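## Task

Arrange the rope flat on the table as a loop that is either fully closed or open by at most about one finger's width, so that both aluminium cubes and the steel parallel sit within it. The arrangement must hold by itself, not because the robot is pinning it. Finish by releasing the rope and pulling the arm away.

## Robot and tools

Robot: one six-joint arm with a parallel gripper. Joint order, used everywhere: waist, shoulder, elbow, wrist pitch, wrist yaw, wrist roll, then the gripper opening.

Frame: the scene frame has its origin on the table surface right under the arm's base. +z is up, and +y lies to the left when facing along +x. The base itself may sit slightly tilted. In the gripper's own frame the fingers extend along +x and close along y. The reported end_effector_position is the point midway between the finger pads, about 3 to 4 cm short of the fingertips. This printed position can be inaccurate, more so when the arm is stretched far.

execute_actions takes "actions", a list holding zero or one item, plus optional "pictures" (true/false; images come by default). An empty list sends nothing and just reports the state. A move item is {"rows": [...], "steps": n}: n is 1 to 15 control steps of 1/30 s each (15 if omitted). Each row drives one step; if rows run out, the final row is reused. A wait item is {"steps": n} with n up to 300; it returns once n steps have passed since the previous result, and thinking time counts toward that. A refused call moves nothing.

Each row is one list of 7 numbers, each in [-1, 1]. The first six are joint offsets, not absolute angles, measured from the joint angles in the most recent result that lists them (before any such result in the scene, or for a second call within one reply, they count from where the arm is when the action begins). They are not added to the previous row. Scale: 1.0 equals 0.9615 rad for waist, shoulder and elbow, 1.713 rad for wrist pitch, 1.767 rad for wrist yaw, 1.728 rad for wrist roll. Joint ranges in rad: waist -3.054 to 3.054, shoulder 0.000 to 3.142, elbow 0.000 to 2.356, wrist pitch -1.571 to 1.571, wrist yaw -1.571 to 1.571, wrist roll -3.142 to 3.142. Asking for more than 0.010 rad outward beyond a range end gets the call refused; true ends may differ by up to 0.010 rad, and a request past the real end is cut off there, sometimes reported as "joint sent to its limit" (possibly about an earlier action). No such line does not prove there is more room.

The seventh number is the absolute gripper opening: +1 fully open (pad gap 0.088 m), empty fingers touch near -0.80, and values down to -1 close no further. Closing from fully open needs at least about 0.5 s. grip_measured reports the finger opening on this same scale. To hold something, keep commanding a value below grip_measured: roughly 0.07 lower for a firm hold, less for a gentle one. Readings can carry a constant error of about 1 mm, and while squeezing a rigid part they read up to about 3 mm (0.061) narrower than the real gap. Items thinner than about 3 mm get proportionally less force. Pad force tops out around 34 to 49 N, with a brief spike at first contact.

Motion: speed is capped; each step a joint's target can lead its measured angle by only 0.211 rad (waist, shoulder, elbow), 0.213 (wrist pitch), 0.267 (wrist yaw), 0.228 (wrist roll), and all targets are pulled back if they would move the gripper over 70 mm from where it is measured. Friction may leave joints short of the command, especially at long reach, and tiny changes may not happen, so check the reported angles after moving. Between calls the arm keeps heading for the last row's target until it nearly stops or a step is HELD. Sending all-zero offsets is not a pause: it pulls the arm back to the reference angles.

Result lines: pose (position in m, quaternion wxyz), linear and angular velocities, Joint positions and Joint velocities in joint order plus the pad gap (m, m/s), and grip_measured. HELD marks steps where your row was partly or wholly not sent. "joint command not followed" means the clearance check altered or blocked targets (mounting blocks and posts count as part of the arm).

Hazards: if contact torque reaches a joint's load limit (waist 18, shoulder 22.3, elbow 22.2, wrist pitch 5.86, wrist yaw 5.84, wrist roll 5.48 N m, including a held object's weight), the arm halts for 10 s and drops the rest of the call. Holding loads heats motors: MOTOR HOT appears from 50 °C; at 95 °C an OVER-TEMPERATURE FAULT holds the arm, and if it has not cooled within 30 to 60 s the power cuts and the arm goes limp. Avoid dropping, slamming or shoving objects hard, and never push anything off the table, which fails the task. Loose items may occasionally get nudged by an outside push, so recheck before finishing.

Cameras: cam_high and cam_wrist, each 504x504, delivered in that order. zoom_image takes "camera" (cam_high or cam_wrist) and "region" [x0, y0, x1, y1] in pixels of that camera's latest full image, origin top-left, at most 504 by 504, and returns a sharper close-up.

finished_scene takes "scene", the number of the current scene; it ends that scene for good, reports whether the goal was met, and presents the next task. Answering without any tool call ends all remaining work. Before finishing, open the gripper and move the arm away from the rope.

Each tool is called after "Request:" as name([rows], argument=value, ...), one row to a line, values as JSON.

## Session

Request:
execute_actions(actions=[])

Scene clock: 0.00 s of 4397.00 s.
end_effector_position=(+0.4236, -0.0669, +0.1577) grip_measured=+0.856 end_effector_quat_wxyz=(-0.263, +0.841, -0.360, -0.305) end_effector_velocity=(-0.002, -0.000, -0.001) end_effector_angular_velocity=(-0.006, +0.017, +0.018)
Joint positions: [ 0.04   1.82   1.016 -0.099  0.463 -2.307  0.081]
Joint velocities: [-0.002 -0.002 -0.002 -0.007 -0.007 -0.022 -0.   ]
Motor temperatures (°C, as the motors report them): [23 23 22 25 25 25]
Heat: hottest wrist pitch 25 °C (+0.0 °C/min).

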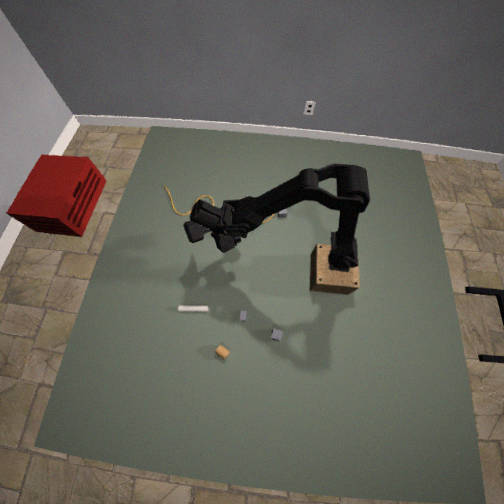

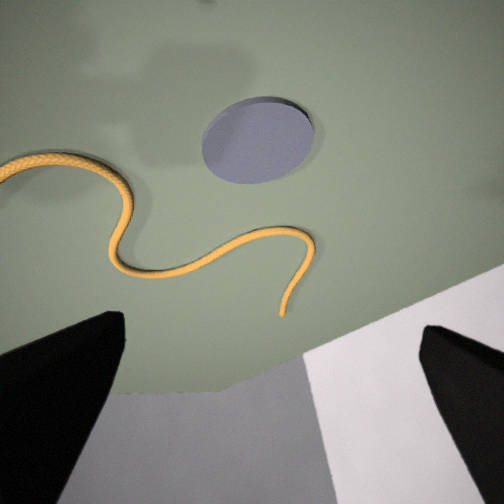

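Request:
execute_actions([
  {"rows":[[0,-0.8,0,0,-0.262,1,1]]},
])

Request:
execute_actions([
  {"steps":60},
])

Scene clock: 3.80 s of 4397.00 s.
end_effector_position=(+0.3729, -0.0011, +0.4136) grip_measured=+1.000 end_effector_quat_wxyz=(+0.739, -0.664, +0.088, +0.073) end_effector_velocity=(-0.287, +0.009, +0.490) end_effector_angular_velocity=(+1.996, -1.402, -0.388)
Joint positions: [ 0.04   1.14   1.008 -0.097  0.01  -1.463  0.088]
Joint velocities: [-0.007 -1.326  0.037  0.022 -0.081  2.029  0.   ]
Motor temperatures (°C, as the motors report them): [23 23 22 25 25 25]
Heat: hottest wrist pitch 25 °C (+0.0 °C/min).
Steps of this call (steps 1 to 90: nothing new was sent; then 0.30 s passed at rest; steps 91 to 105: all 15 steps of this action). Readings (joint positions):
91: [0.037 1.798 1.015 -0.101 0.414 -2.264]
92: [0.035 1.769 1.008 -0.112 0.338 -2.202]
94: [0.036 1.685 1.004 -0.103 0.212 -2.094]
98: [0.040 1.485 1.008 -0.097 0.065 -1.874]
105: the state above

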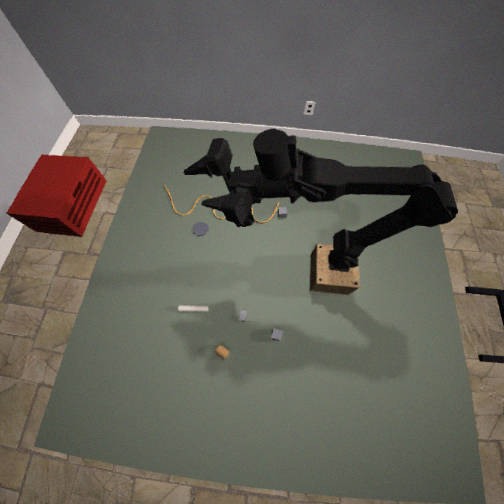

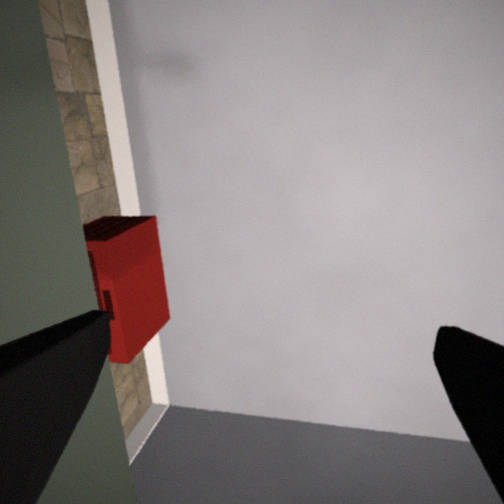

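Scene clock: 5.80 s of 4397.00 s.
end_effector_position=(+0.3513, -0.0001, +0.4512) grip_measured=+1.000 end_effector_quat_wxyz=(+0.956, -0.286, +0.060, +0.017) end_effector_velocity=(-0.001, -0.004, -0.002) end_effector_angular_velocity=(-0.010, +0.007, -0.023)
Joint positions: [ 0.04   1.049  1.023 -0.099  0.003 -0.582  0.088]
Joint velocities: [-0.002 -0.002 -0.002 -0.007  0.022 -0.007  0.   ]
Motor temperatures (°C, as the motors report them): [23 23 23 26 25 25]
Heat: hottest wrist pitch 26 °C (+10.3 °C/min).
Steps of this call (steps 1 to 45: the robot went on to your last target; steps 46 to 60: nothing new was sent). Readings (joint positions):
1: [0.040 1.102 1.011 -0.095 0.007 -1.394]
2: [0.040 1.075 1.016 -0.092 0.005 -1.325]
4: [0.040 1.047 1.023 -0.091 0.004 -1.187]
8: [0.040 1.048 1.023 -0.100 0.003 -0.913]
60: the state above
The arm was judged still, so your last target was given up. Only a new action makes it travel on or press farther. Fingers that are still opening or closing keep moving.

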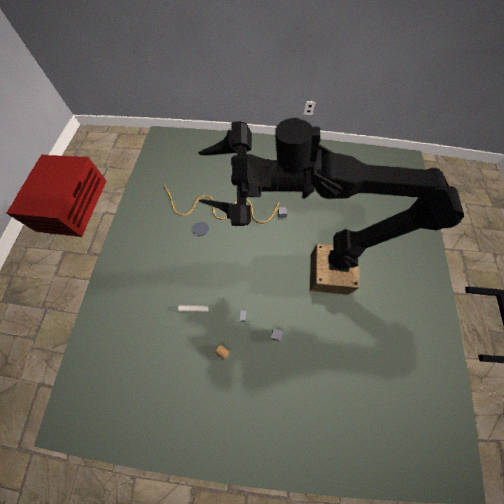

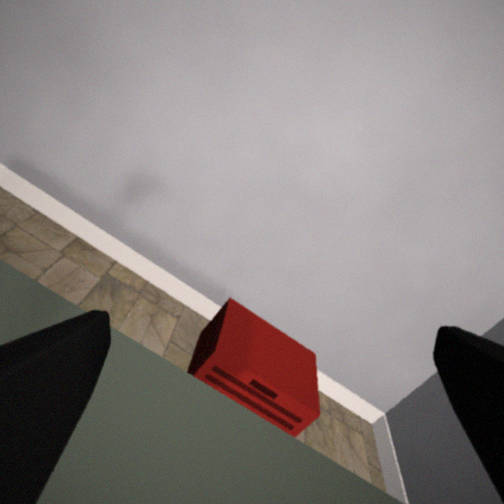

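Request:
execute_actions([
  {"rows":[[-0.4,0.1,0,-0.8,0,0.337,1]]},
], pictures=false)

Request:
execute_actions([
  {"steps":40},
])

Request:
zoom_image(camera="cam_high", region=[140,160,340,370])

Scene clock: 10.03 s of 4397.00 s.
end_effector_position=(+0.2471, -0.0995, +0.2787) grip_measured=+1.000 end_effector_quat_wxyz=(+0.847, +0.089, +0.498, -0.162) end_effector_velocity=(-0.330, +0.128, -0.198) end_effector_angular_velocity=(+0.735, +1.702, -0.096)
Joint positions: [-0.34   1.14   1.033 -0.953  0.006 -0.011  0.088]
Joint velocities: [-0.017 -0.002 -0.002 -1.853 -0.007  0.095  0.   ]
Motor temperatures (°C, as the motors report them): [23 24 23 26 25 25]
Heat: hottest wrist pitch 26 °C (+6.0 °C/min).
Steps of this call (steps 1 to 90: nothing new was sent; then 0.73 s passed at rest; steps 91 to 105: all 15 steps of this action). Readings (joint positions):
91: [0.024 1.057 1.026 -0.125 -0.011 -0.546]
92: [-0.018 1.065 1.032 -0.170 -0.010 -0.493]
94: [-0.113 1.092 1.033 -0.268 -0.004 -0.391]
98: [-0.294 1.137 1.033 -0.503 0.005 -0.145]
105: the state above

Scene clock: 11.37 s of 4397.00 s.
end_effector_position=(+0.1471, -0.0599, +0.2505) grip_measured=+1.000 end_effector_quat_wxyz=(+0.692, +0.132, +0.696, -0.135) end_effector_velocity=(-0.002, +0.001, -0.000) end_effector_angular_velocity=(+0.010, +0.004, +0.005)
Joint positions: [-0.342  1.14   1.032 -1.467  0.006 -0.002  0.088]
Joint velocities: [-0.002 -0.002 -0.002 -0.007 -0.007 -0.007  0.   ]
Motor temperatures (°C, as the motors report them): [23 24 23 26 25 25]
Heat: hottest wrist pitch 26 °C (+5.3 °C/min).
Steps of this call (steps 1 to 30: the robot went on to your last target; steps 31 to 40: nothing new was sent). Readings (joint positions):
1: [-0.341 1.140 1.033 -1.017 0.006 -0.008]
2: [-0.341 1.140 1.033 -1.080 0.006 -0.006]
4: [-0.342 1.140 1.033 -1.207 0.006 -0.004]
8: [-0.342 1.140 1.032 -1.413 0.006 -0.003]
40: the state above
The arm was judged still, so your last target was given up. Only a new action makes it travel on or press farther. Fingers that are still opening or closing keep moving.

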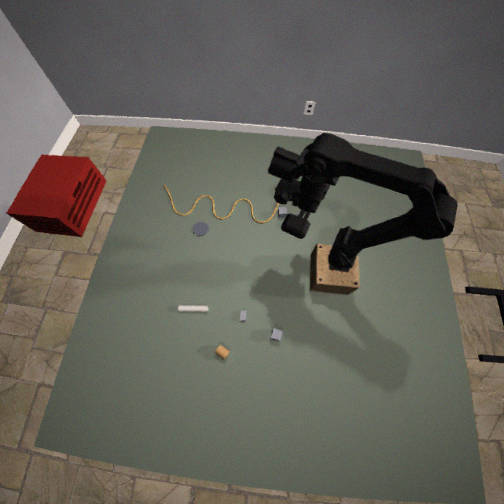

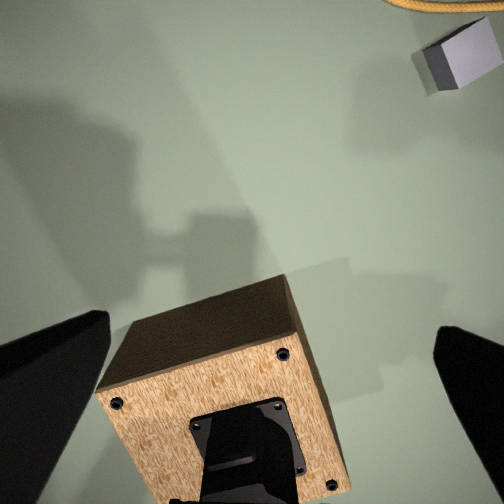

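Region (140, 160, 340, 370) of cam_high's 504x504 image, scaled by 2.400, with more detail than that image has; it fills the left 480 columns of this view, and the rest is white.

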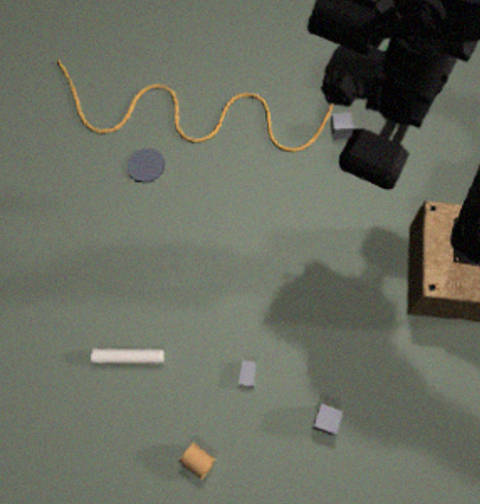

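Request:
execute_actions([
  {"rows":[[-0.466,0.735,0.473,0.149,0,0,1]]},
], pictures=false)

Request:
execute_actions([
  {"steps":30},
])

Scene clock: 34.87 s of 4397.00 s.
end_effector_position=(+0.2291, -0.2512, +0.2090) grip_measured=+1.000 end_effector_quat_wxyz=(+0.653, +0.279, +0.642, -0.289) end_effector_velocity=(+0.001, +0.005, -0.273) end_effector_angular_velocity=(+0.657, +0.573, -0.004)
Joint positions: [-0.789  1.818  1.48  -1.213  0.006 -0.003  0.088]
Joint velocities: [ 0.002  0.813 -0.051 -0.007 -0.022  0.007  0.   ]
Motor temperatures (°C, as the motors report them): [23 23 24 26 25 25]
Heat: hottest wrist pitch 26 °C (+1.7 °C/min).
Steps of this call (steps 1 to 90: nothing new was sent; then 20.00 s passed at rest; steps 91 to 105: all 15 steps of this action). Readings (joint positions):
91: [-0.362 1.161 1.047 -1.462 -0.003 -0.003]
92: [-0.406 1.195 1.081 -1.415 -0.002 -0.003]
94: [-0.490 1.286 1.168 -1.319 -0.002 -0.003]
98: [-0.674 1.477 1.357 -1.247 -0.000 -0.003]
105: the state above

Scene clock: 35.87 s of 4397.00 s.
end_effector_position=(+0.2294, -0.2515, +0.2001) grip_measured=+1.000 end_effector_quat_wxyz=(+0.644, +0.283, +0.651, -0.285) end_effector_velocity=(-0.003, +0.000, +0.000) end_effector_angular_velocity=(+0.001, +0.010, +0.005)
Joint positions: [-0.789  1.846  1.481 -1.213  0.006 -0.003  0.088]
Joint velocities: [-0.002 -0.002 -0.002 -0.007  0.007 -0.007  0.   ]
Motor temperatures (°C, as the motors report them): [23 24 24 26 25 25]
Heat: hottest wrist pitch 26 °C (+1.7 °C/min).
Steps of this call (steps 1 to 30: the robot went on to your last target). Readings (joint positions):
1: [-0.789 1.838 1.479 -1.213 0.006 -0.003]
2: [-0.789 1.847 1.479 -1.213 0.006 -0.003]
4: [-0.789 1.847 1.479 -1.213 0.006 -0.003]
8: [-0.789 1.846 1.481 -1.213 0.006 -0.003]
30: the state above
The arm was judged still, so your last target was given up. Only a new action makes it travel on or press farther. Fingers that are still opening or closing keep moving.

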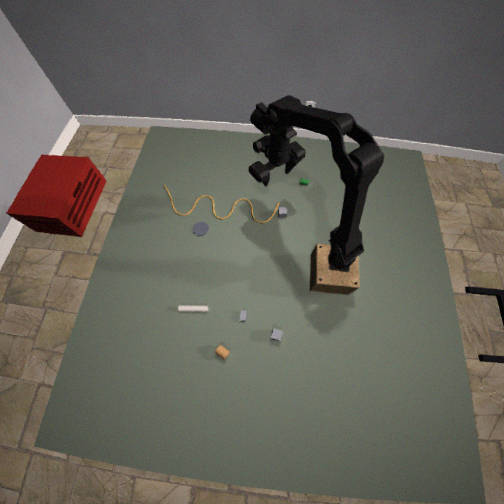

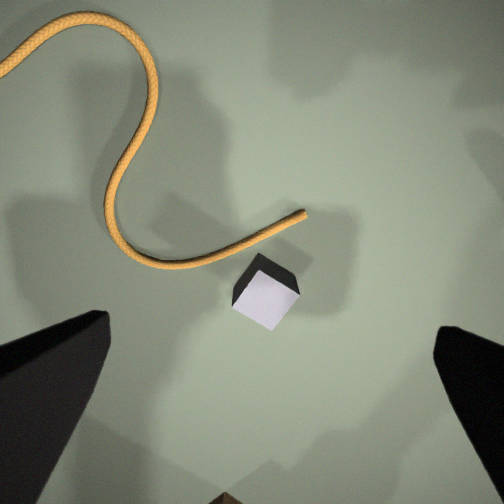

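Request:
execute_actions([
  {"rows":[[0,0.121,-0.266,0.221,0,0.26,1]]},
], pictures=false)

Request:
execute_actions([
  {"steps":15},
])

Scene clock: 40.60 s of 4397.00 s.
end_effector_position=(+0.2308, -0.2530, +0.1011) grip_measured=+1.000 end_effector_quat_wxyz=(+0.568, +0.417, +0.571, -0.421) end_effector_velocity=(-0.005, +0.005, -0.001) end_effector_angular_velocity=(+0.024, +0.013, -0.039)
Joint positions: [-0.789  1.965  1.229 -0.838  0.006  0.441  0.088]
Joint velocities: [-0.002 -0.002 -0.007 -0.022 -0.007  0.037  0.   ]
Motor temperatures (°C, as the motors report them): [23 24 25 26 25 25]
Heat: hottest wrist pitch 26 °C (+1.5 °C/min).
Steps of this call (steps 1 to 90: nothing new was sent; then 1.23 s passed at rest; steps 91 to 105: all 15 steps of this action). Readings (joint positions):
91: [-0.789 1.853 1.459 -1.179 0.006 0.034]
92: [-0.789 1.855 1.423 -1.117 0.006 0.091]
94: [-0.789 1.892 1.342 -1.002 0.006 0.215]
98: [-0.789 1.967 1.237 -0.877 0.006 0.396]
105: the state above

Scene clock: 41.10 s of 4397.00 s.
end_effector_position=(+0.2313, -0.2535, +0.1011) grip_measured=+1.000 end_effector_quat_wxyz=(+0.568, +0.418, +0.569, -0.422) end_effector_velocity=(-0.003, +0.001, +0.000) end_effector_angular_velocity=(+0.010, -0.000, +0.015)
Joint positions: [-0.789  1.965  1.229 -0.835  0.006  0.444  0.088]
Joint velocities: [-0.007 -0.002 -0.002 -0.007 -0.007 -0.022  0.   ]
Motor temperatures (°C, as the motors report them): [23 25 25 26 25 25]
Heat: hottest wrist pitch 26 °C (+1.5 °C/min).
Steps of this call (steps 1 to 15: the robot went on to your last target). Readings (joint positions):
1: [-0.789 1.965 1.229 -0.838 0.006 0.442]
2: [-0.789 1.965 1.229 -0.836 0.006 0.443]
4: [-0.789 1.965 1.229 -0.835 0.006 0.443]
8: [-0.789 1.965 1.229 -0.835 0.006 0.444]
15: the state above
The arm was judged still, so your last target was given up. Only a new action makes it travel on or press farther. Fingers that are still opening or closing keep moving.

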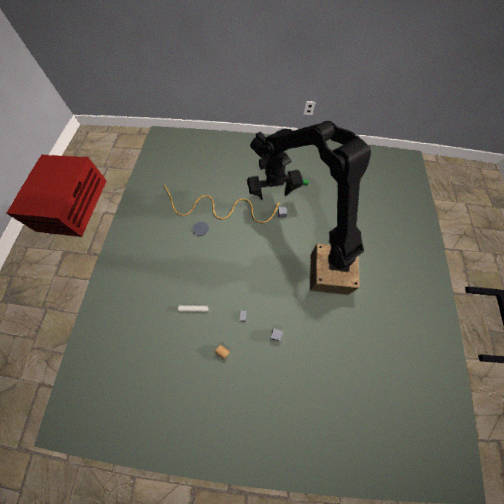

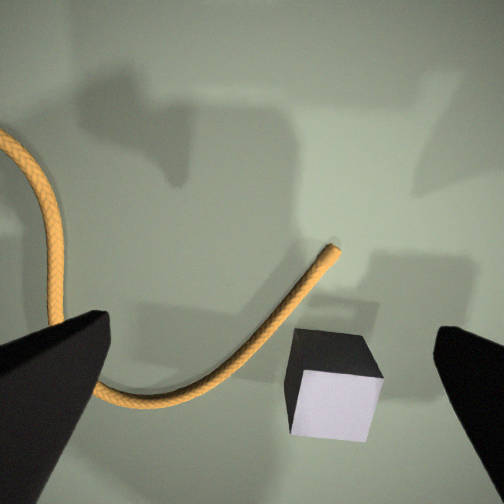

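Request:
execute_actions([
  {"rows":[[0,-0.196,-0.265,0.039,0,0,1]]},
], pictures=false)

Request:
execute_actions([
  {"steps":15},
])

Scene clock: 46.27 s of 4397.00 s.
end_effector_position=(+0.1955, -0.2145, +0.1010) grip_measured=+1.000 end_effector_quat_wxyz=(+0.568, +0.418, +0.569, -0.422) end_effector_velocity=(-0.001, +0.001, +0.003) end_effector_angular_velocity=(+0.003, -0.007, -0.010)
Joint positions: [-0.789  1.788  0.986 -0.77   0.006  0.444  0.088]
Joint velocities: [-0.002 -0.012 -0.002 -0.007 -0.007  0.007  0.   ]
Motor temperatures (°C, as the motors report them): [23 25 25 26 25 25]
Heat: hottest wrist pitch 26 °C (+1.3 °C/min).
Steps of this call (steps 1 to 90: nothing new was sent; then 1.67 s passed at rest; steps 91 to 105: all 15 steps of this action). Readings (joint positions):
91: [-0.789 1.940 1.197 -0.798 0.006 0.444]
92: [-0.789 1.900 1.141 -0.783 0.006 0.444]
94: [-0.789 1.821 1.046 -0.798 0.006 0.444]
98: [-0.789 1.794 0.994 -0.774 0.006 0.444]
105: the state above

Scene clock: 46.77 s of 4397.00 s.
end_effector_position=(+0.1953, -0.2144, +0.1010) grip_measured=+1.000 end_effector_quat_wxyz=(+0.568, +0.418, +0.569, -0.422) end_effector_velocity=(-0.001, +0.002, +0.000) end_effector_angular_velocity=(+0.010, -0.000, +0.005)
Joint positions: [-0.789  1.788  0.986 -0.77   0.006  0.444  0.088]
Joint velocities: [-0.002 -0.002 -0.002 -0.007 -0.007 -0.007  0.   ]
Motor temperatures (°C, as the motors report them): [23 26 25 26 25 25]
Heat: hottest shoulder 26 °C (+1.3 °C/min).
Steps of this call (steps 1 to 15: the robot went on to your last target). Readings (joint positions):
1: [-0.789 1.788 0.986 -0.770 0.006 0.444]
2: [-0.789 1.788 0.986 -0.770 0.006 0.444]
4: [-0.789 1.788 0.986 -0.770 0.006 0.444]
8: [-0.789 1.788 0.986 -0.770 0.006 0.444]
15: the state above
The arm was judged still, so your last target was given up. Only a new action makes it travel on or press farther. Fingers that are still opening or closing keep moving.

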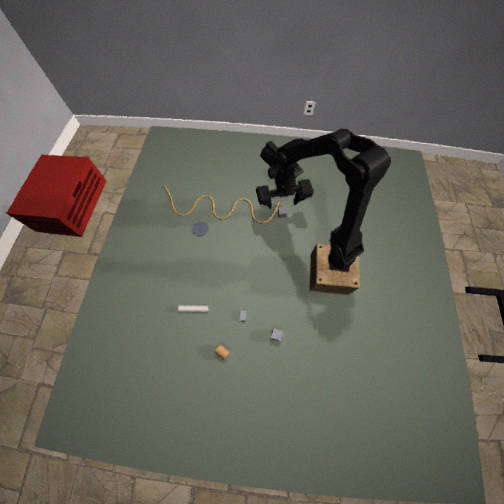

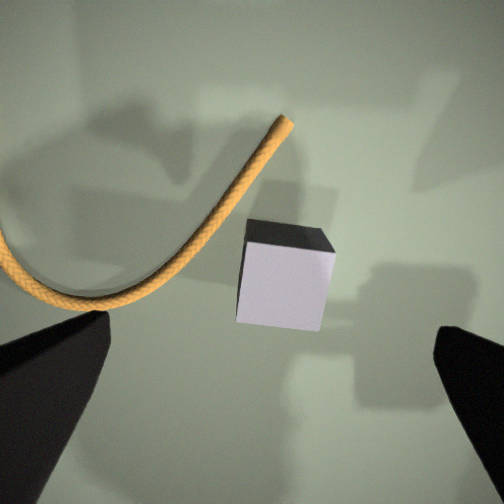

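Request:
execute_actions([
  {"rows":[[0,0.136,-0.073,0.118,0,0,0.3]]},
], pictures=false)

Request:
execute_actions([
  {"steps":10},
])

Scene clock: 50.37 s of 4397.00 s.
end_effector_position=(+0.1984, -0.2177, +0.0541) grip_measured=+0.304 end_effector_quat_wxyz=(+0.572, +0.417, +0.566, -0.423) end_effector_velocity=(+0.002, -0.001, -0.001) end_effector_angular_velocity=(-0.008, -0.017, +0.020)
Joint positions: [-0.789  1.912  0.92  -0.57   0.006  0.444  0.054]
Joint velocities: [-0.002 -0.002 -0.007  0.022 -0.007 -0.022 -0.001]
Motor temperatures (°C, as the motors report them): [23 26 25 26 25 25]
Heat: hottest shoulder 26 °C (+1.2 °C/min).
Steps of this call (steps 1 to 90: nothing new was sent; then 0.10 s passed at rest; steps 91 to 105: all 15 steps of this action). Readings (joint positions):
91: [-0.789 1.802 0.976 -0.735 0.006 0.444]
92: [-0.789 1.821 0.965 -0.666 0.006 0.444]
94: [-0.789 1.876 0.951 -0.610 0.006 0.444]
98: [-0.789 1.911 0.920 -0.582 0.006 0.444]
105: the state above

Scene clock: 50.70 s of 4397.00 s.
end_effector_position=(+0.1985, -0.2178, +0.0541) grip_measured=+0.302 end_effector_quat_wxyz=(+0.572, +0.417, +0.566, -0.423) end_effector_velocity=(-0.001, +0.002, +0.000) end_effector_angular_velocity=(+0.020, -0.011, +0.015)
Joint positions: [-0.789  1.912  0.92  -0.569  0.006  0.444  0.054]
Joint velocities: [-0.007 -0.002 -0.002 -0.007 -0.022 -0.022 -0.   ]
Motor temperatures (°C, as the motors report them): [23 26 25 26 25 25]
Heat: hottest shoulder 26 °C (+1.2 °C/min).
Steps of this call (steps 1 to 10: the robot went on to your last target). Readings (joint positions):
1: [-0.789 1.912 0.920 -0.569 0.006 0.444]
2: [-0.789 1.912 0.920 -0.569 0.006 0.444]
4: [-0.789 1.912 0.920 -0.569 0.006 0.444]
8: [-0.789 1.912 0.920 -0.569 0.006 0.444]
10: the state above

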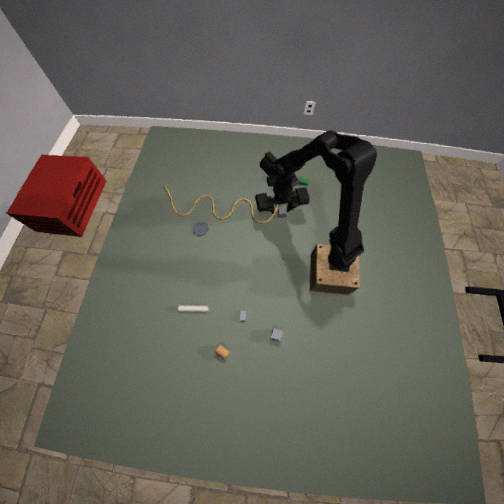

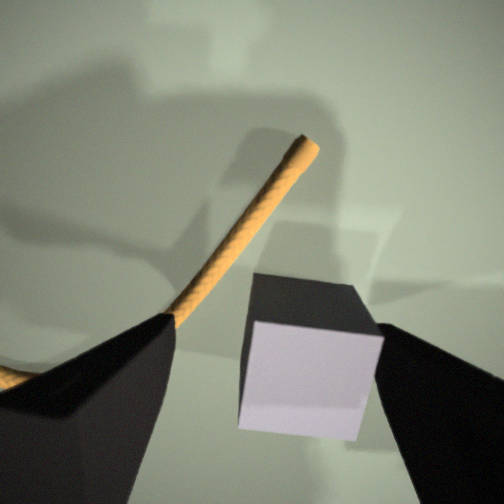

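Request:
execute_actions([
  {"rows":[[0,0.035,-0.01,0.025,0,0,0.3],[0,0.035,-0.01,0.025,0,0,0.3],[0,0.035,-0.01,0.025,0,0,0.3],[0,0.035,-0.01,0.025,0,0,0.3],[0,0.035,-0.01,0.025,0,0,0.3],[0,0.035,-0.01,0.025,0,0,-0.4]]},
], pictures=false)

Request:
execute_actions([
  {"steps":10},
], pictures=false)

Scene clock: 54.93 s of 4397.00 s.
end_effector_position=(+0.2022, -0.2218, +0.0478) grip_measured=-0.222 end_effector_quat_wxyz=(+0.578, +0.416, +0.559, -0.424) end_effector_velocity=(-0.003, +0.004, +0.001) end_effector_angular_velocity=(+0.018, +0.006, -0.010)
Joint positions: [-0.789  1.934  0.918 -0.527  0.006  0.444  0.028]
Joint velocities: [-0.002 -0.007 -0.002 -0.022 -0.007  0.007  0.003]
Motor temperatures (°C, as the motors report them): [23 26 25 26 25 25]
Heat: hottest shoulder 26 °C (+1.1 °C/min).
Steps of this call (steps 1 to 15: the robot went on to your last target; steps 16 to 90: nothing new was sent; then 0.73 s passed at rest; steps 91 to 105: all 15 steps of this action). Readings (joint positions):
91: [-0.789 1.914 0.919 -0.563 0.006 0.444]
92: [-0.789 1.919 0.919 -0.549 0.006 0.444]
94: [-0.789 1.928 0.919 -0.536 0.006 0.444]
98: [-0.789 1.934 0.918 -0.530 0.007 0.444]
105: the state above

Scene clock: 55.27 s of 4397.00 s.
end_effector_position=(+0.2022, -0.2218, +0.0478) grip_measured=-0.219 end_effector_quat_wxyz=(+0.578, +0.416, +0.559, -0.424) end_effector_velocity=(+0.000, +0.002, +0.002) end_effector_angular_velocity=(+0.007, -0.004, +0.010)
Joint positions: [-0.789  1.934  0.918 -0.527  0.006  0.444  0.028]
Joint velocities: [ 0.002 -0.007 -0.002 -0.007 -0.007 -0.007 -0.   ]
Motor temperatures (°C, as the motors report them): [23 26 25 26 25 25]
Heat: hottest shoulder 26 °C (+1.1 °C/min).
Steps of this call (steps 1 to 10: the robot went on to your last target). Readings (joint positions):
1: [-0.789 1.934 0.918 -0.527 0.006 0.444]
2: [-0.789 1.934 0.918 -0.527 0.006 0.444]
4: [-0.789 1.934 0.918 -0.527 0.006 0.444]
8: [-0.789 1.934 0.918 -0.527 0.006 0.444]
10: the state above

Request:
execute_actions([
  {"rows":[[0,-0.15,0.07,-0.14,0,0,-0.4]],"steps":10},
], pictures=false)

Request:
execute_actions([
  {"rows":[[1,0,0,0,0,0,-0.4]]},
], pictures=false)

Request:
execute_actions([
  {"steps":15},
], pictures=false)

Request:
execute_actions([
  {"rows":[[0.38,0,0,0,0,0,-0.4]]},
])

Scene clock: 59.97 s of 4397.00 s.
end_effector_position=(+0.1954, -0.2145, +0.0980) grip_measured=-0.219 end_effector_quat_wxyz=(+0.567, +0.418, +0.570, -0.422) end_effector_velocity=(-0.024, +0.024, +0.002) end_effector_angular_velocity=(+0.105, +0.106, +0.020)
Joint positions: [-0.789  1.796  0.982 -0.76   0.006  0.444  0.028]
Joint velocities: [-0.002 -0.007 -0.002 -0.154  0.007 -0.022 -0.   ]
Motor temperatures (°C, as the motors report them): [23 26 25 26 25 25]
Heat: hottest shoulder 26 °C (+1.0 °C/min).
Steps of this call (steps 1 to 15: the robot went on to your last target; steps 16 to 90: nothing new was sent; then 1.37 s passed at rest; steps 91 to 100: all 10 steps of this action). Readings (joint positions):
91: [-0.789 1.919 0.928 -0.562 0.006 0.444]
92: [-0.789 1.899 0.938 -0.637 0.006 0.444]
94: [-0.789 1.839 0.947 -0.715 0.006 0.444]
98: [-0.789 1.797 0.982 -0.749 0.006 0.444]
100: the state above

Scene clock: 60.47 s of 4397.00 s.
end_effector_position=(+0.2907, +0.0160, +0.0980) grip_measured=-0.219 end_effector_quat_wxyz=(+0.695, +0.135, +0.693, -0.137) end_effector_velocity=(-0.026, +0.436, +0.000) end_effector_angular_velocity=(+0.138, +0.015, +1.451)
Joint positions: [ 0.096  1.796  0.982 -0.756  0.004  0.445  0.028]
Joint velocities: [ 1.429 -0.002 -0.002 -0.007 -0.139 -0.022  0.   ]
Motor temperatures (°C, as the motors report them): [23 26 25 26 25 25]
Heat: hottest shoulder 26 °C (+1.0 °C/min).
Steps of this call (steps 1 to 15: all 15 steps of this action). Readings (joint positions):
1: [-0.773 1.796 0.982 -0.763 0.019 0.445]
2: [-0.725 1.796 0.982 -0.762 0.022 0.445]
4: [-0.598 1.796 0.982 -0.756 0.011 0.445]
8: [-0.338 1.796 0.982 -0.756 0.009 0.445]
15: the state above

Scene clock: 60.97 s of 4397.00 s.
end_effector_position=(+0.2881, +0.0379, +0.0980) grip_measured=-0.219 end_effector_quat_wxyz=(+0.699, +0.108, +0.698, -0.111) end_effector_velocity=(-0.005, -0.000, +0.000) end_effector_angular_velocity=(+0.004, +0.023, +0.020)
Joint positions: [ 0.172  1.796  0.982 -0.758  0.004  0.445  0.028]
Joint velocities: [-0.002 -0.002 -0.002 -0.022 -0.007 -0.022 -0.   ]
Motor temperatures (°C, as the motors report them): [23 26 25 26 25 25]
Heat: hottest shoulder 26 °C (+1.0 °C/min).
Steps of this call (steps 1 to 15: the robot went on to your last target). Readings (joint positions):
1: [0.136 1.796 0.982 -0.757 0.000 0.445]
2: [0.160 1.796 0.982 -0.758 -0.000 0.445]
4: [0.174 1.796 0.982 -0.758 0.000 0.445]
8: [0.172 1.796 0.982 -0.758 0.004 0.445]
15: the state above

Scene clock: 61.47 s of 4397.00 s.
end_effector_position=(+0.2558, +0.1389, +0.0980) grip_measured=-0.219 end_effector_quat_wxyz=(+0.707, -0.019, +0.706, +0.018) end_effector_velocity=(-0.001, -0.002, +0.000) end_effector_angular_velocity=(+0.003, +0.010, +0.000)
Joint positions: [ 0.537  1.796  0.982 -0.756  0.002  0.445  0.028]
Joint velocities: [-0.007 -0.002 -0.002 -0.007 -0.007 -0.007 -0.   ]
Motor temperatures (°C, as the motors report them): [24 26 25 26 25 25]
Heat: hottest shoulder 26 °C (+1.0 °C/min).
Steps of this call (steps 1 to 15: all 15 steps of this action). Readings (joint positions):
1: [0.188 1.796 0.982 -0.758 0.017 0.445]
2: [0.235 1.796 0.982 -0.758 0.021 0.445]
4: [0.361 1.796 0.982 -0.756 0.009 0.445]
8: [0.532 1.796 0.982 -0.756 -0.003 0.445]
15: the state above

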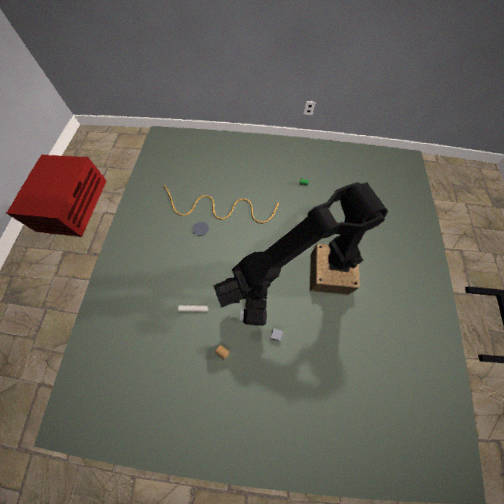

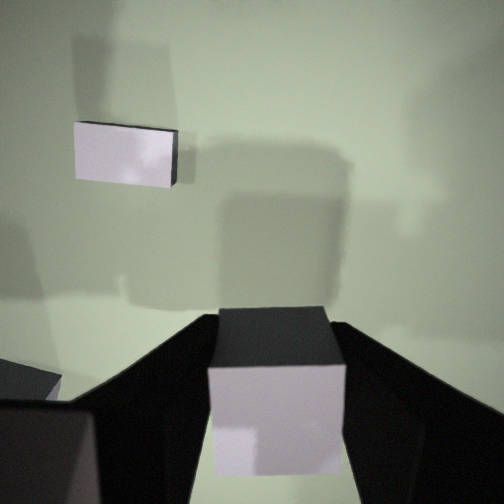

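Request:
execute_actions([
  {"rows":[[0,0.14,-0.066,0.13,0,0,-0.4]],"steps":12},
], pictures=false)

Request:
execute_actions([
  {"rows":[[0,0,0,0,0,0,0.4]],"steps":10},
], pictures=false)

Request:
execute_actions([
  {"rows":[[0,-0.15,0.07,-0.14,0,0,0.4]],"steps":12},
], pictures=false)

Scene clock: 65.93 s of 4397.00 s.
end_effector_position=(+0.2646, +0.1437, +0.0509) grip_measured=-0.219 end_effector_quat_wxyz=(+0.717, -0.014, +0.696, +0.023) end_effector_velocity=(+0.002, -0.002, +0.000) end_effector_angular_velocity=(-0.003, -0.010, -0.000)
Joint positions: [ 0.537  1.925  0.922 -0.535  0.002  0.445  0.028]
Joint velocities: [-0.007 -0.002 -0.002  0.007  0.007 -0.007 -0.   ]
Motor temperatures (°C, as the motors report them): [23 27 25 26 25 25]
Heat: hottest shoulder 27 °C (+1.0 °C/min).
Steps of this call (steps 1 to 15: the robot went on to your last target; steps 16 to 90: nothing new was sent; then 1.07 s passed at rest; steps 91 to 102: all 12 steps of this action). Readings (joint positions):
91: [0.537 1.812 0.974 -0.723 0.002 0.445]
92: [0.537 1.833 0.964 -0.647 0.002 0.445]
94: [0.537 1.891 0.953 -0.578 0.002 0.445]
98: [0.537 1.925 0.922 -0.550 0.002 0.445]
102: the state above

Scene clock: 66.27 s of 4397.00 s.
end_effector_position=(+0.2645, +0.1437, +0.0509) grip_measured=+0.381 end_effector_quat_wxyz=(+0.717, -0.014, +0.696, +0.023) end_effector_velocity=(-0.004, -0.002, -0.001) end_effector_angular_velocity=(+0.001, +0.014, -0.010)
Joint positions: [ 0.537  1.925  0.922 -0.536  0.002  0.445  0.058]
Joint velocities: [-0.002 -0.002 -0.007 -0.007 -0.007  0.007  0.01 ]
Motor temperatures (°C, as the motors report them): [23 27 25 26 25 25]
Heat: hottest shoulder 27 °C (+1.0 °C/min).
Steps of this call (steps 1 to 10: all 10 steps of this action). Readings (joint positions):
1: [0.537 1.925 0.922 -0.536 0.002 0.445]
2: [0.537 1.925 0.922 -0.536 0.002 0.445]
4: [0.537 1.925 0.922 -0.536 0.002 0.445]
8: [0.537 1.925 0.922 -0.536 0.002 0.445]
10: the state above

Scene clock: 66.67 s of 4397.00 s.
end_effector_position=(+0.2554, +0.1387, +0.1025) grip_measured=+0.398 end_effector_quat_wxyz=(+0.708, -0.019, +0.706, +0.019) end_effector_velocity=(-0.002, -0.001, +0.000) end_effector_angular_velocity=(+0.003, +0.010, -0.010)
Joint positions: [ 0.537  1.784  0.988 -0.773  0.002  0.445  0.058]
Joint velocities: [-0.002 -0.002 -0.002 -0.007 -0.007  0.007 -0.   ]
Motor temperatures (°C, as the motors report them): [23 27 25 26 25 25]
Heat: hottest shoulder 27 °C (+1.0 °C/min).
Steps of this call (steps 1 to 12: all 12 steps of this action). Readings (joint positions):
1: [0.537 1.910 0.932 -0.576 0.002 0.445]
2: [0.537 1.888 0.941 -0.652 0.002 0.445]
4: [0.537 1.827 0.953 -0.723 0.002 0.445]
8: [0.537 1.785 0.988 -0.758 0.002 0.445]
12: the state above

Request:
execute_actions([
  {"rows":[[-1,0.628,0.969,-0.193,0,-0.257,0.4]]},
], pictures=false)

Request:
execute_actions([
  {"steps":25},
])

Scene clock: 71.37 s of 4397.00 s.
end_effector_position=(+0.3936, -0.0872, +0.0676) grip_measured=+0.398 end_effector_quat_wxyz=(+0.641, +0.088, +0.758, -0.075) end_effector_velocity=(+0.215, -0.550, +0.175) end_effector_angular_velocity=(-0.192, -0.946, -1.155)
Joint positions: [-0.18   2.36   1.716 -1.094 -0.002  0.013  0.058]
Joint velocities: [-1.219  0.12   1.121 -0.037 -0.007 -0.066 -0.   ]
Motor temperatures (°C, as the motors report them): [24 27 25 26 25 25]
Heat: hottest shoulder 27 °C (+1.0 °C/min).
Steps of this call (steps 1 to 15: the robot went on to your last target; steps 16 to 90: nothing new was sent; then 1.20 s passed at rest; steps 91 to 105: all 15 steps of this action). Readings (joint positions):
91: [0.520 1.817 1.022 -0.837 -0.010 0.390]
92: [0.473 1.868 1.085 -0.908 -0.011 0.319]
94: [0.354 1.993 1.215 -1.000 -0.004 0.184]
98: [0.136 2.198 1.427 -1.071 -0.002 0.055]
105: the state above

Scene clock: 72.20 s of 4397.00 s.
end_effector_position=(+0.4094, -0.2040, +0.1051) grip_measured=+0.398 end_effector_quat_wxyz=(+0.690, +0.161, +0.686, -0.164) end_effector_velocity=(+0.002, +0.001, +0.000) end_effector_angular_velocity=(+0.016, -0.016, -0.010)
Joint positions: [-0.422  2.375  1.912 -1.102  0.003  0.004  0.058]
Joint velocities: [-0.002 -0.002 -0.002  0.007 -0.022  0.007  0.   ]
Motor temperatures (°C, as the motors report them): [24 27 25 26 25 25]
Heat: hottest shoulder 27 °C (+1.0 °C/min).
Steps of this call (steps 1 to 25: the robot went on to your last target). Readings (joint positions):
1: [-0.220 2.362 1.753 -1.095 -0.002 0.011]
2: [-0.260 2.363 1.788 -1.095 -0.002 0.010]
4: [-0.340 2.364 1.853 -1.096 -0.002 0.007]
8: [-0.443 2.364 1.911 -1.097 0.005 0.005]
25: the state above

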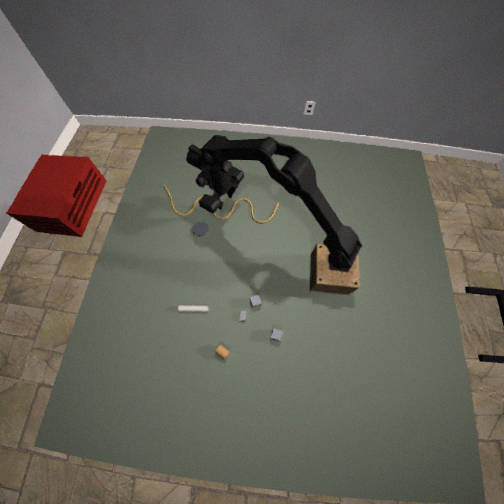

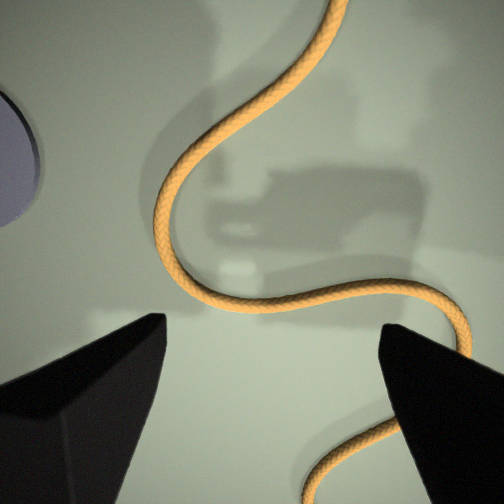

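Request:
execute_actions([
  {"rows":[[0,0,0,0,0,0.88,0.4]]},
], pictures=false)

Request:
execute_actions([
  {"rows":[[0,0.115,-0.078,0.1,0,0.3,0.4]]},
], pictures=false)

Request:
execute_actions([
  {"steps":8},
])

Scene clock: 76.97 s of 4397.00 s.
end_effector_position=(+0.4094, -0.2040, +0.1051) grip_measured=+0.398 end_effector_quat_wxyz=(+0.526, +0.475, +0.521, -0.476) end_effector_velocity=(-0.002, +0.001, +0.000) end_effector_angular_velocity=(+0.018, -0.008, -2.032)
Joint positions: [-0.422  2.375  1.912 -1.102  0.003  1.013  0.059]
Joint velocities: [-0.002 -0.002 -0.002 -0.007 -0.007  2.029 -0.   ]
Motor temperatures (°C, as the motors report them): [24 28 25 26 25 25]
Heat: hottest shoulder 28 °C (+2.0 °C/min).
Steps of this call (steps 1 to 15: the robot went on to your last target; steps 16 to 90: nothing new was sent; then 1.27 s passed at rest; steps 91 to 105: all 15 steps of this action). Readings (joint positions):
91: [-0.422 2.375 1.912 -1.102 0.003 0.052]
92: [-0.422 2.375 1.912 -1.102 0.003 0.124]
94: [-0.422 2.375 1.912 -1.102 0.003 0.260]
98: [-0.422 2.375 1.912 -1.102 0.003 0.534]
105: the state above

Scene clock: 77.47 s of 4397.00 s.
end_effector_position=(+0.4157, -0.2075, +0.0508) grip_measured=+0.398 end_effector_quat_wxyz=(+0.392, +0.595, +0.380, -0.590) end_effector_velocity=(-0.001, +0.003, -0.002) end_effector_angular_velocity=(+0.012, +0.007, -0.019)
Joint positions: [-0.423  2.465  1.85  -0.938  0.003  1.525  0.059]
Joint velocities: [ 0.002  0.002 -0.002 -0.007 -0.007  0.022 -0.   ]
Motor temperatures (°C, as the motors report them): [24 28 25 26 25 25]
Heat: hottest shoulder 28 °C (+2.0 °C/min).
Steps of this call (steps 1 to 15: all 15 steps of this action). Readings (joint positions):
1: [-0.422 2.385 1.902 -1.076 0.003 1.081]
2: [-0.422 2.394 1.892 -1.017 0.003 1.149]
4: [-0.422 2.429 1.880 -0.964 0.003 1.285]
8: [-0.422 2.467 1.851 -0.941 0.000 1.476]
15: the state above

Scene clock: 77.73 s of 4397.00 s.
end_effector_position=(+0.4157, -0.2075, +0.0508) grip_measured=+0.398 end_effector_quat_wxyz=(+0.392, +0.595, +0.379, -0.591) end_effector_velocity=(-0.005, +0.002, +0.000) end_effector_angular_velocity=(+0.016, +0.016, -0.010)
Joint positions: [-0.423  2.465  1.85  -0.938  0.004  1.528  0.059]
Joint velocities: [-0.002 -0.002 -0.002 -0.022 -0.007  0.007 -0.   ]
Motor temperatures (°C, as the motors report them): [24 28 25 26 25 25]
Heat: hottest shoulder 28 °C (+2.0 °C/min).
Steps of this call (steps 1 to 8: the robot went on to your last target). Readings (joint positions):
1: [-0.423 2.465 1.850 -0.938 0.003 1.525]
2: [-0.423 2.465 1.850 -0.938 0.004 1.526]
4: [-0.423 2.465 1.850 -0.938 0.004 1.527]
8: the state above

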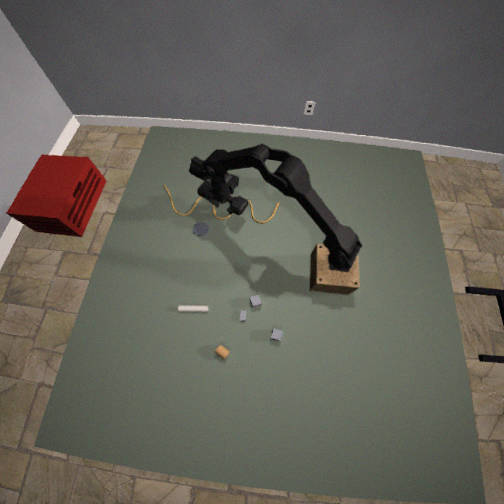

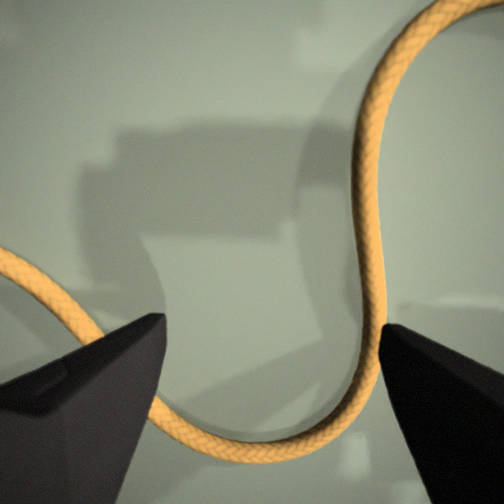

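Request:
execute_actions([
  {"rows":[[0,-0.06,-0.19,0.054,0,0,0.4]]},
])

Scene clock: 83.47 s of 4397.00 s.
end_effector_position=(+0.3981, -0.1988, +0.0440) grip_measured=+0.399 end_effector_quat_wxyz=(+0.393, +0.596, +0.377, -0.590) end_effector_velocity=(+0.001, -0.003, -0.003) end_effector_angular_velocity=(-0.016, -0.017, -0.010)
Joint positions: [-0.423  2.396  1.692 -0.843  0.004  1.528  0.059]
Joint velocities: [-0.002 -0.002 -0.017  0.037  0.007  0.007 -0.   ]
Motor temperatures (°C, as the motors report them): [24 29 25 26 25 25]
Heat: hottest shoulder 29 °C (+3.0 °C/min).
Steps of this call (steps 1 to 15: the robot went on to your last target; steps 16 to 157: nothing new was sent; steps 158 to 172: all 15 steps of this action). Readings (joint positions):
158: [-0.423 2.454 1.824 -0.913 0.004 1.528]
159: [-0.423 2.431 1.781 -0.891 0.004 1.528]
161: [-0.423 2.412 1.726 -0.867 0.004 1.528]
165: [-0.423 2.398 1.699 -0.848 0.004 1.528]
172: the state above

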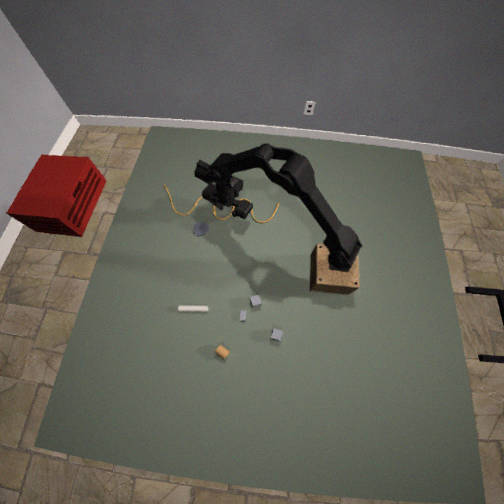

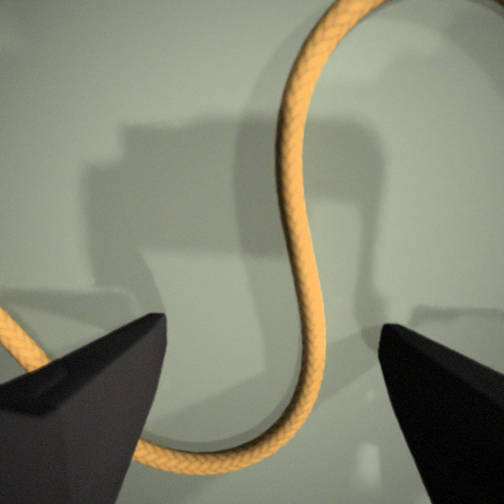

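Request:
execute_actions([
  {"rows":[[0,0.03,0,0.015,0,0,-1]]},
], pictures=false)

Request:
execute_actions([
  {"rows":[[0,-0.08,0,-0.045,0,0,-1]]},
])

Scene clock: 90.73 s of 4397.00 s.
end_effector_position=(+0.4016, -0.2005, +0.0442) grip_measured=-0.744 end_effector_quat_wxyz=(+0.399, +0.599, +0.371, -0.586) end_effector_velocity=(-0.003, +0.002, -0.001) end_effector_angular_velocity=(+0.011, +0.008, +0.020)
Joint positions: [-0.423  2.396  1.693 -0.825  0.004  1.528  0.003]
Joint velocities: [-0.002 -0.002 -0.007 -0.007 -0.007 -0.022  0.003]
Motor temperatures (°C, as the motors report them): [23 30 25 26 25 25]
Heat: hottest shoulder 30 °C (+4.0 °C/min).
Steps of this call (steps 1 to 15: the robot went on to your last target; steps 16 to 90: nothing new was sent; then 3.77 s passed at rest; steps 91 to 105: all 15 steps of this action). Readings (joint positions):
91: [-0.423 2.396 1.692 -0.840 0.004 1.528]
92: [-0.423 2.396 1.692 -0.839 0.004 1.528]
94: [-0.423 2.396 1.692 -0.837 0.004 1.528]
98: [-0.423 2.396 1.692 -0.832 0.004 1.528]
105: the state above

Scene clock: 91.23 s of 4397.00 s.
end_effector_position=(+0.3952, -0.1974, +0.0727) grip_measured=-0.740 end_effector_quat_wxyz=(+0.396, +0.598, +0.374, -0.588) end_effector_velocity=(-0.003, -0.001, +0.000) end_effector_angular_velocity=(-0.003, +0.010, -0.010)
Joint positions: [-0.423  2.327  1.693 -0.901  0.004  1.528  0.003]
Joint velocities: [-0.002 -0.002 -0.002 -0.007  0.007  0.007 -0.   ]
Motor temperatures (°C, as the motors report them): [23 30 25 26 25 25]
Heat: hottest shoulder 30 °C (+4.0 °C/min).
Steps of this call (steps 1 to 15: all 15 steps of this action). Readings (joint positions):
1: [-0.423 2.386 1.693 -0.830 0.004 1.528]
2: [-0.423 2.379 1.693 -0.856 0.004 1.528]
4: [-0.423 2.361 1.693 -0.885 0.004 1.528]
8: [-0.423 2.331 1.693 -0.896 0.004 1.528]
15: the state above

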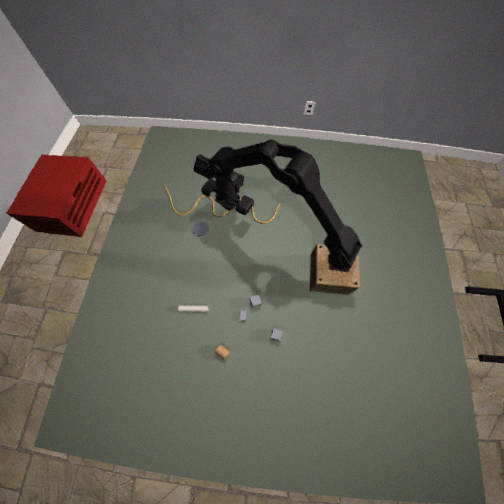

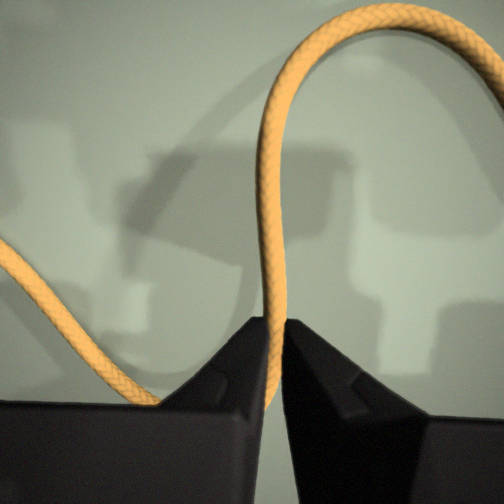

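Request:
execute_actions([
  {"rows":[[0.4,-0.25,-0.4,0.07,0,0.45,-1]]},
], pictures=false)

Request:
execute_actions([
  {"steps":10},
], pictures=false)

Request:
execute_actions([
  {"rows":[[0.37,-0.235,-0.373,0.07,0,0.45,-1]]},
], pictures=false)

Request:
execute_actions([
  {"steps":10},
])

Scene clock: 97.43 s of 4397.00 s.
end_effector_position=(+0.3693, -0.0253, +0.0741) grip_measured=-0.740 end_effector_quat_wxyz=(+0.277, +0.651, +0.277, -0.650) end_effector_velocity=(+0.013, -0.061, +0.009) end_effector_angular_velocity=(-0.028, -0.089, -0.571)
Joint positions: [-0.029  2.104  1.319 -0.785 -0.     2.268  0.003]
Joint velocities: [-0.154 -0.027 -0.002  0.066  0.022  0.418 -0.   ]
Motor temperatures (°C, as the motors report them): [24 32 25 26 25 25]
Heat: hottest shoulder 32 °C (+6.1 °C/min).
Steps of this call (steps 1 to 15: the robot went on to your last target; steps 16 to 171: nothing new was sent; steps 172 to 186: all 15 steps of this action). Readings (joint positions):
172: [-0.415 2.307 1.668 -0.870 0.010 1.564]
173: [-0.394 2.278 1.626 -0.852 0.012 1.613]
175: [-0.319 2.210 1.540 -0.829 0.012 1.710]
179: [-0.127 2.117 1.402 -0.793 0.006 1.928]
186: the state above

Scene clock: 97.77 s of 4397.00 s.
end_effector_position=(+0.3700, -0.0293, +0.0757) grip_measured=-0.740 end_effector_quat_wxyz=(+0.264, +0.659, +0.261, -0.654) end_effector_velocity=(-0.002, +0.000, +0.000) end_effector_angular_velocity=(+0.008, +0.007, -0.010)
Joint positions: [-0.039  2.1    1.319 -0.782  0.002  2.302  0.003]
Joint velocities: [-0.002 -0.002 -0.002 -0.007 -0.007  0.007 -0.   ]
Motor temperatures (°C, as the motors report them): [24 32 25 26 25 25]
Heat: hottest shoulder 32 °C (+6.1 °C/min).
Steps of this call (steps 1 to 10: the robot went on to your last target). Readings (joint positions):
1: [-0.034 2.103 1.319 -0.783 0.001 2.279]
2: [-0.037 2.102 1.319 -0.782 0.002 2.287]
4: [-0.039 2.100 1.319 -0.782 0.002 2.295]
8: [-0.039 2.100 1.319 -0.782 0.002 2.301]
10: the state above

Scene clock: 98.27 s of 4397.00 s.
end_effector_position=(+0.2853, +0.0814, +0.0707) grip_measured=-0.740 end_effector_quat_wxyz=(+0.128, +0.692, +0.128, -0.699) end_effector_velocity=(+0.006, +0.004, +0.014) end_effector_angular_velocity=(+0.020, -0.052, -0.269)
Joint positions: [ 0.317  1.886  0.97  -0.664 -0.001  3.054  0.003]
Joint velocities: [ 0.002 -0.051 -0.002  0.007 -0.007  0.271 -0.   ]
Motor temperatures (°C, as the motors report them): [24 32 25 26 25 25]
Heat: hottest shoulder 32 °C (+6.0 °C/min).
Steps of this call (steps 1 to 15: all 15 steps of this action). Readings (joint positions):
1: [-0.029 2.075 1.290 -0.742 0.011 2.346]
2: [0.003 2.039 1.241 -0.720 0.014 2.404]
4: [0.103 1.958 1.145 -0.702 0.009 2.514]
8: [0.295 1.892 1.013 -0.675 -0.003 2.772]
15: the state above

Scene clock: 98.60 s of 4397.00 s.
end_effector_position=(+0.2855, +0.0815, +0.0712) grip_measured=-0.740 end_effector_quat_wxyz=(+0.120, +0.694, +0.121, -0.699) end_effector_velocity=(-0.001, -0.004, +0.000) end_effector_angular_velocity=(-0.009, +0.005, +0.015)
Joint positions: [ 0.317  1.884  0.97  -0.664 -0.001  3.077  0.003]
Joint velocities: [-0.007 -0.002 -0.002 -0.007  0.007 -0.022 -0.   ]
Motor temperatures (°C, as the motors report them): [24 32 25 26 25 25]
Heat: hottest shoulder 32 °C (+6.1 °C/min).
Steps of this call (steps 1 to 10: the robot went on to your last target). Readings (joint positions):
1: [0.317 1.885 0.970 -0.664 -0.001 3.061]
2: [0.317 1.884 0.970 -0.664 -0.001 3.066]
4: [0.317 1.884 0.970 -0.664 -0.001 3.072]
8: [0.317 1.884 0.970 -0.664 -0.001 3.076]
10: the state above

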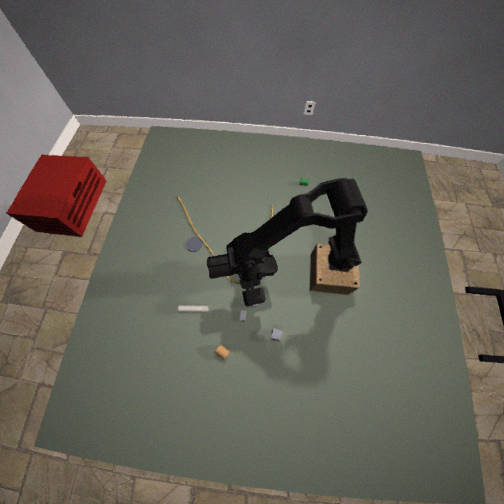

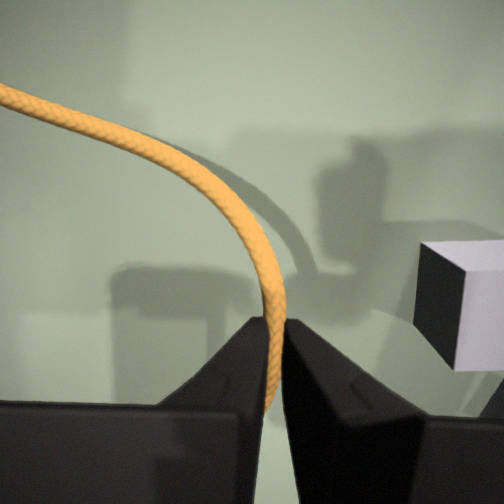

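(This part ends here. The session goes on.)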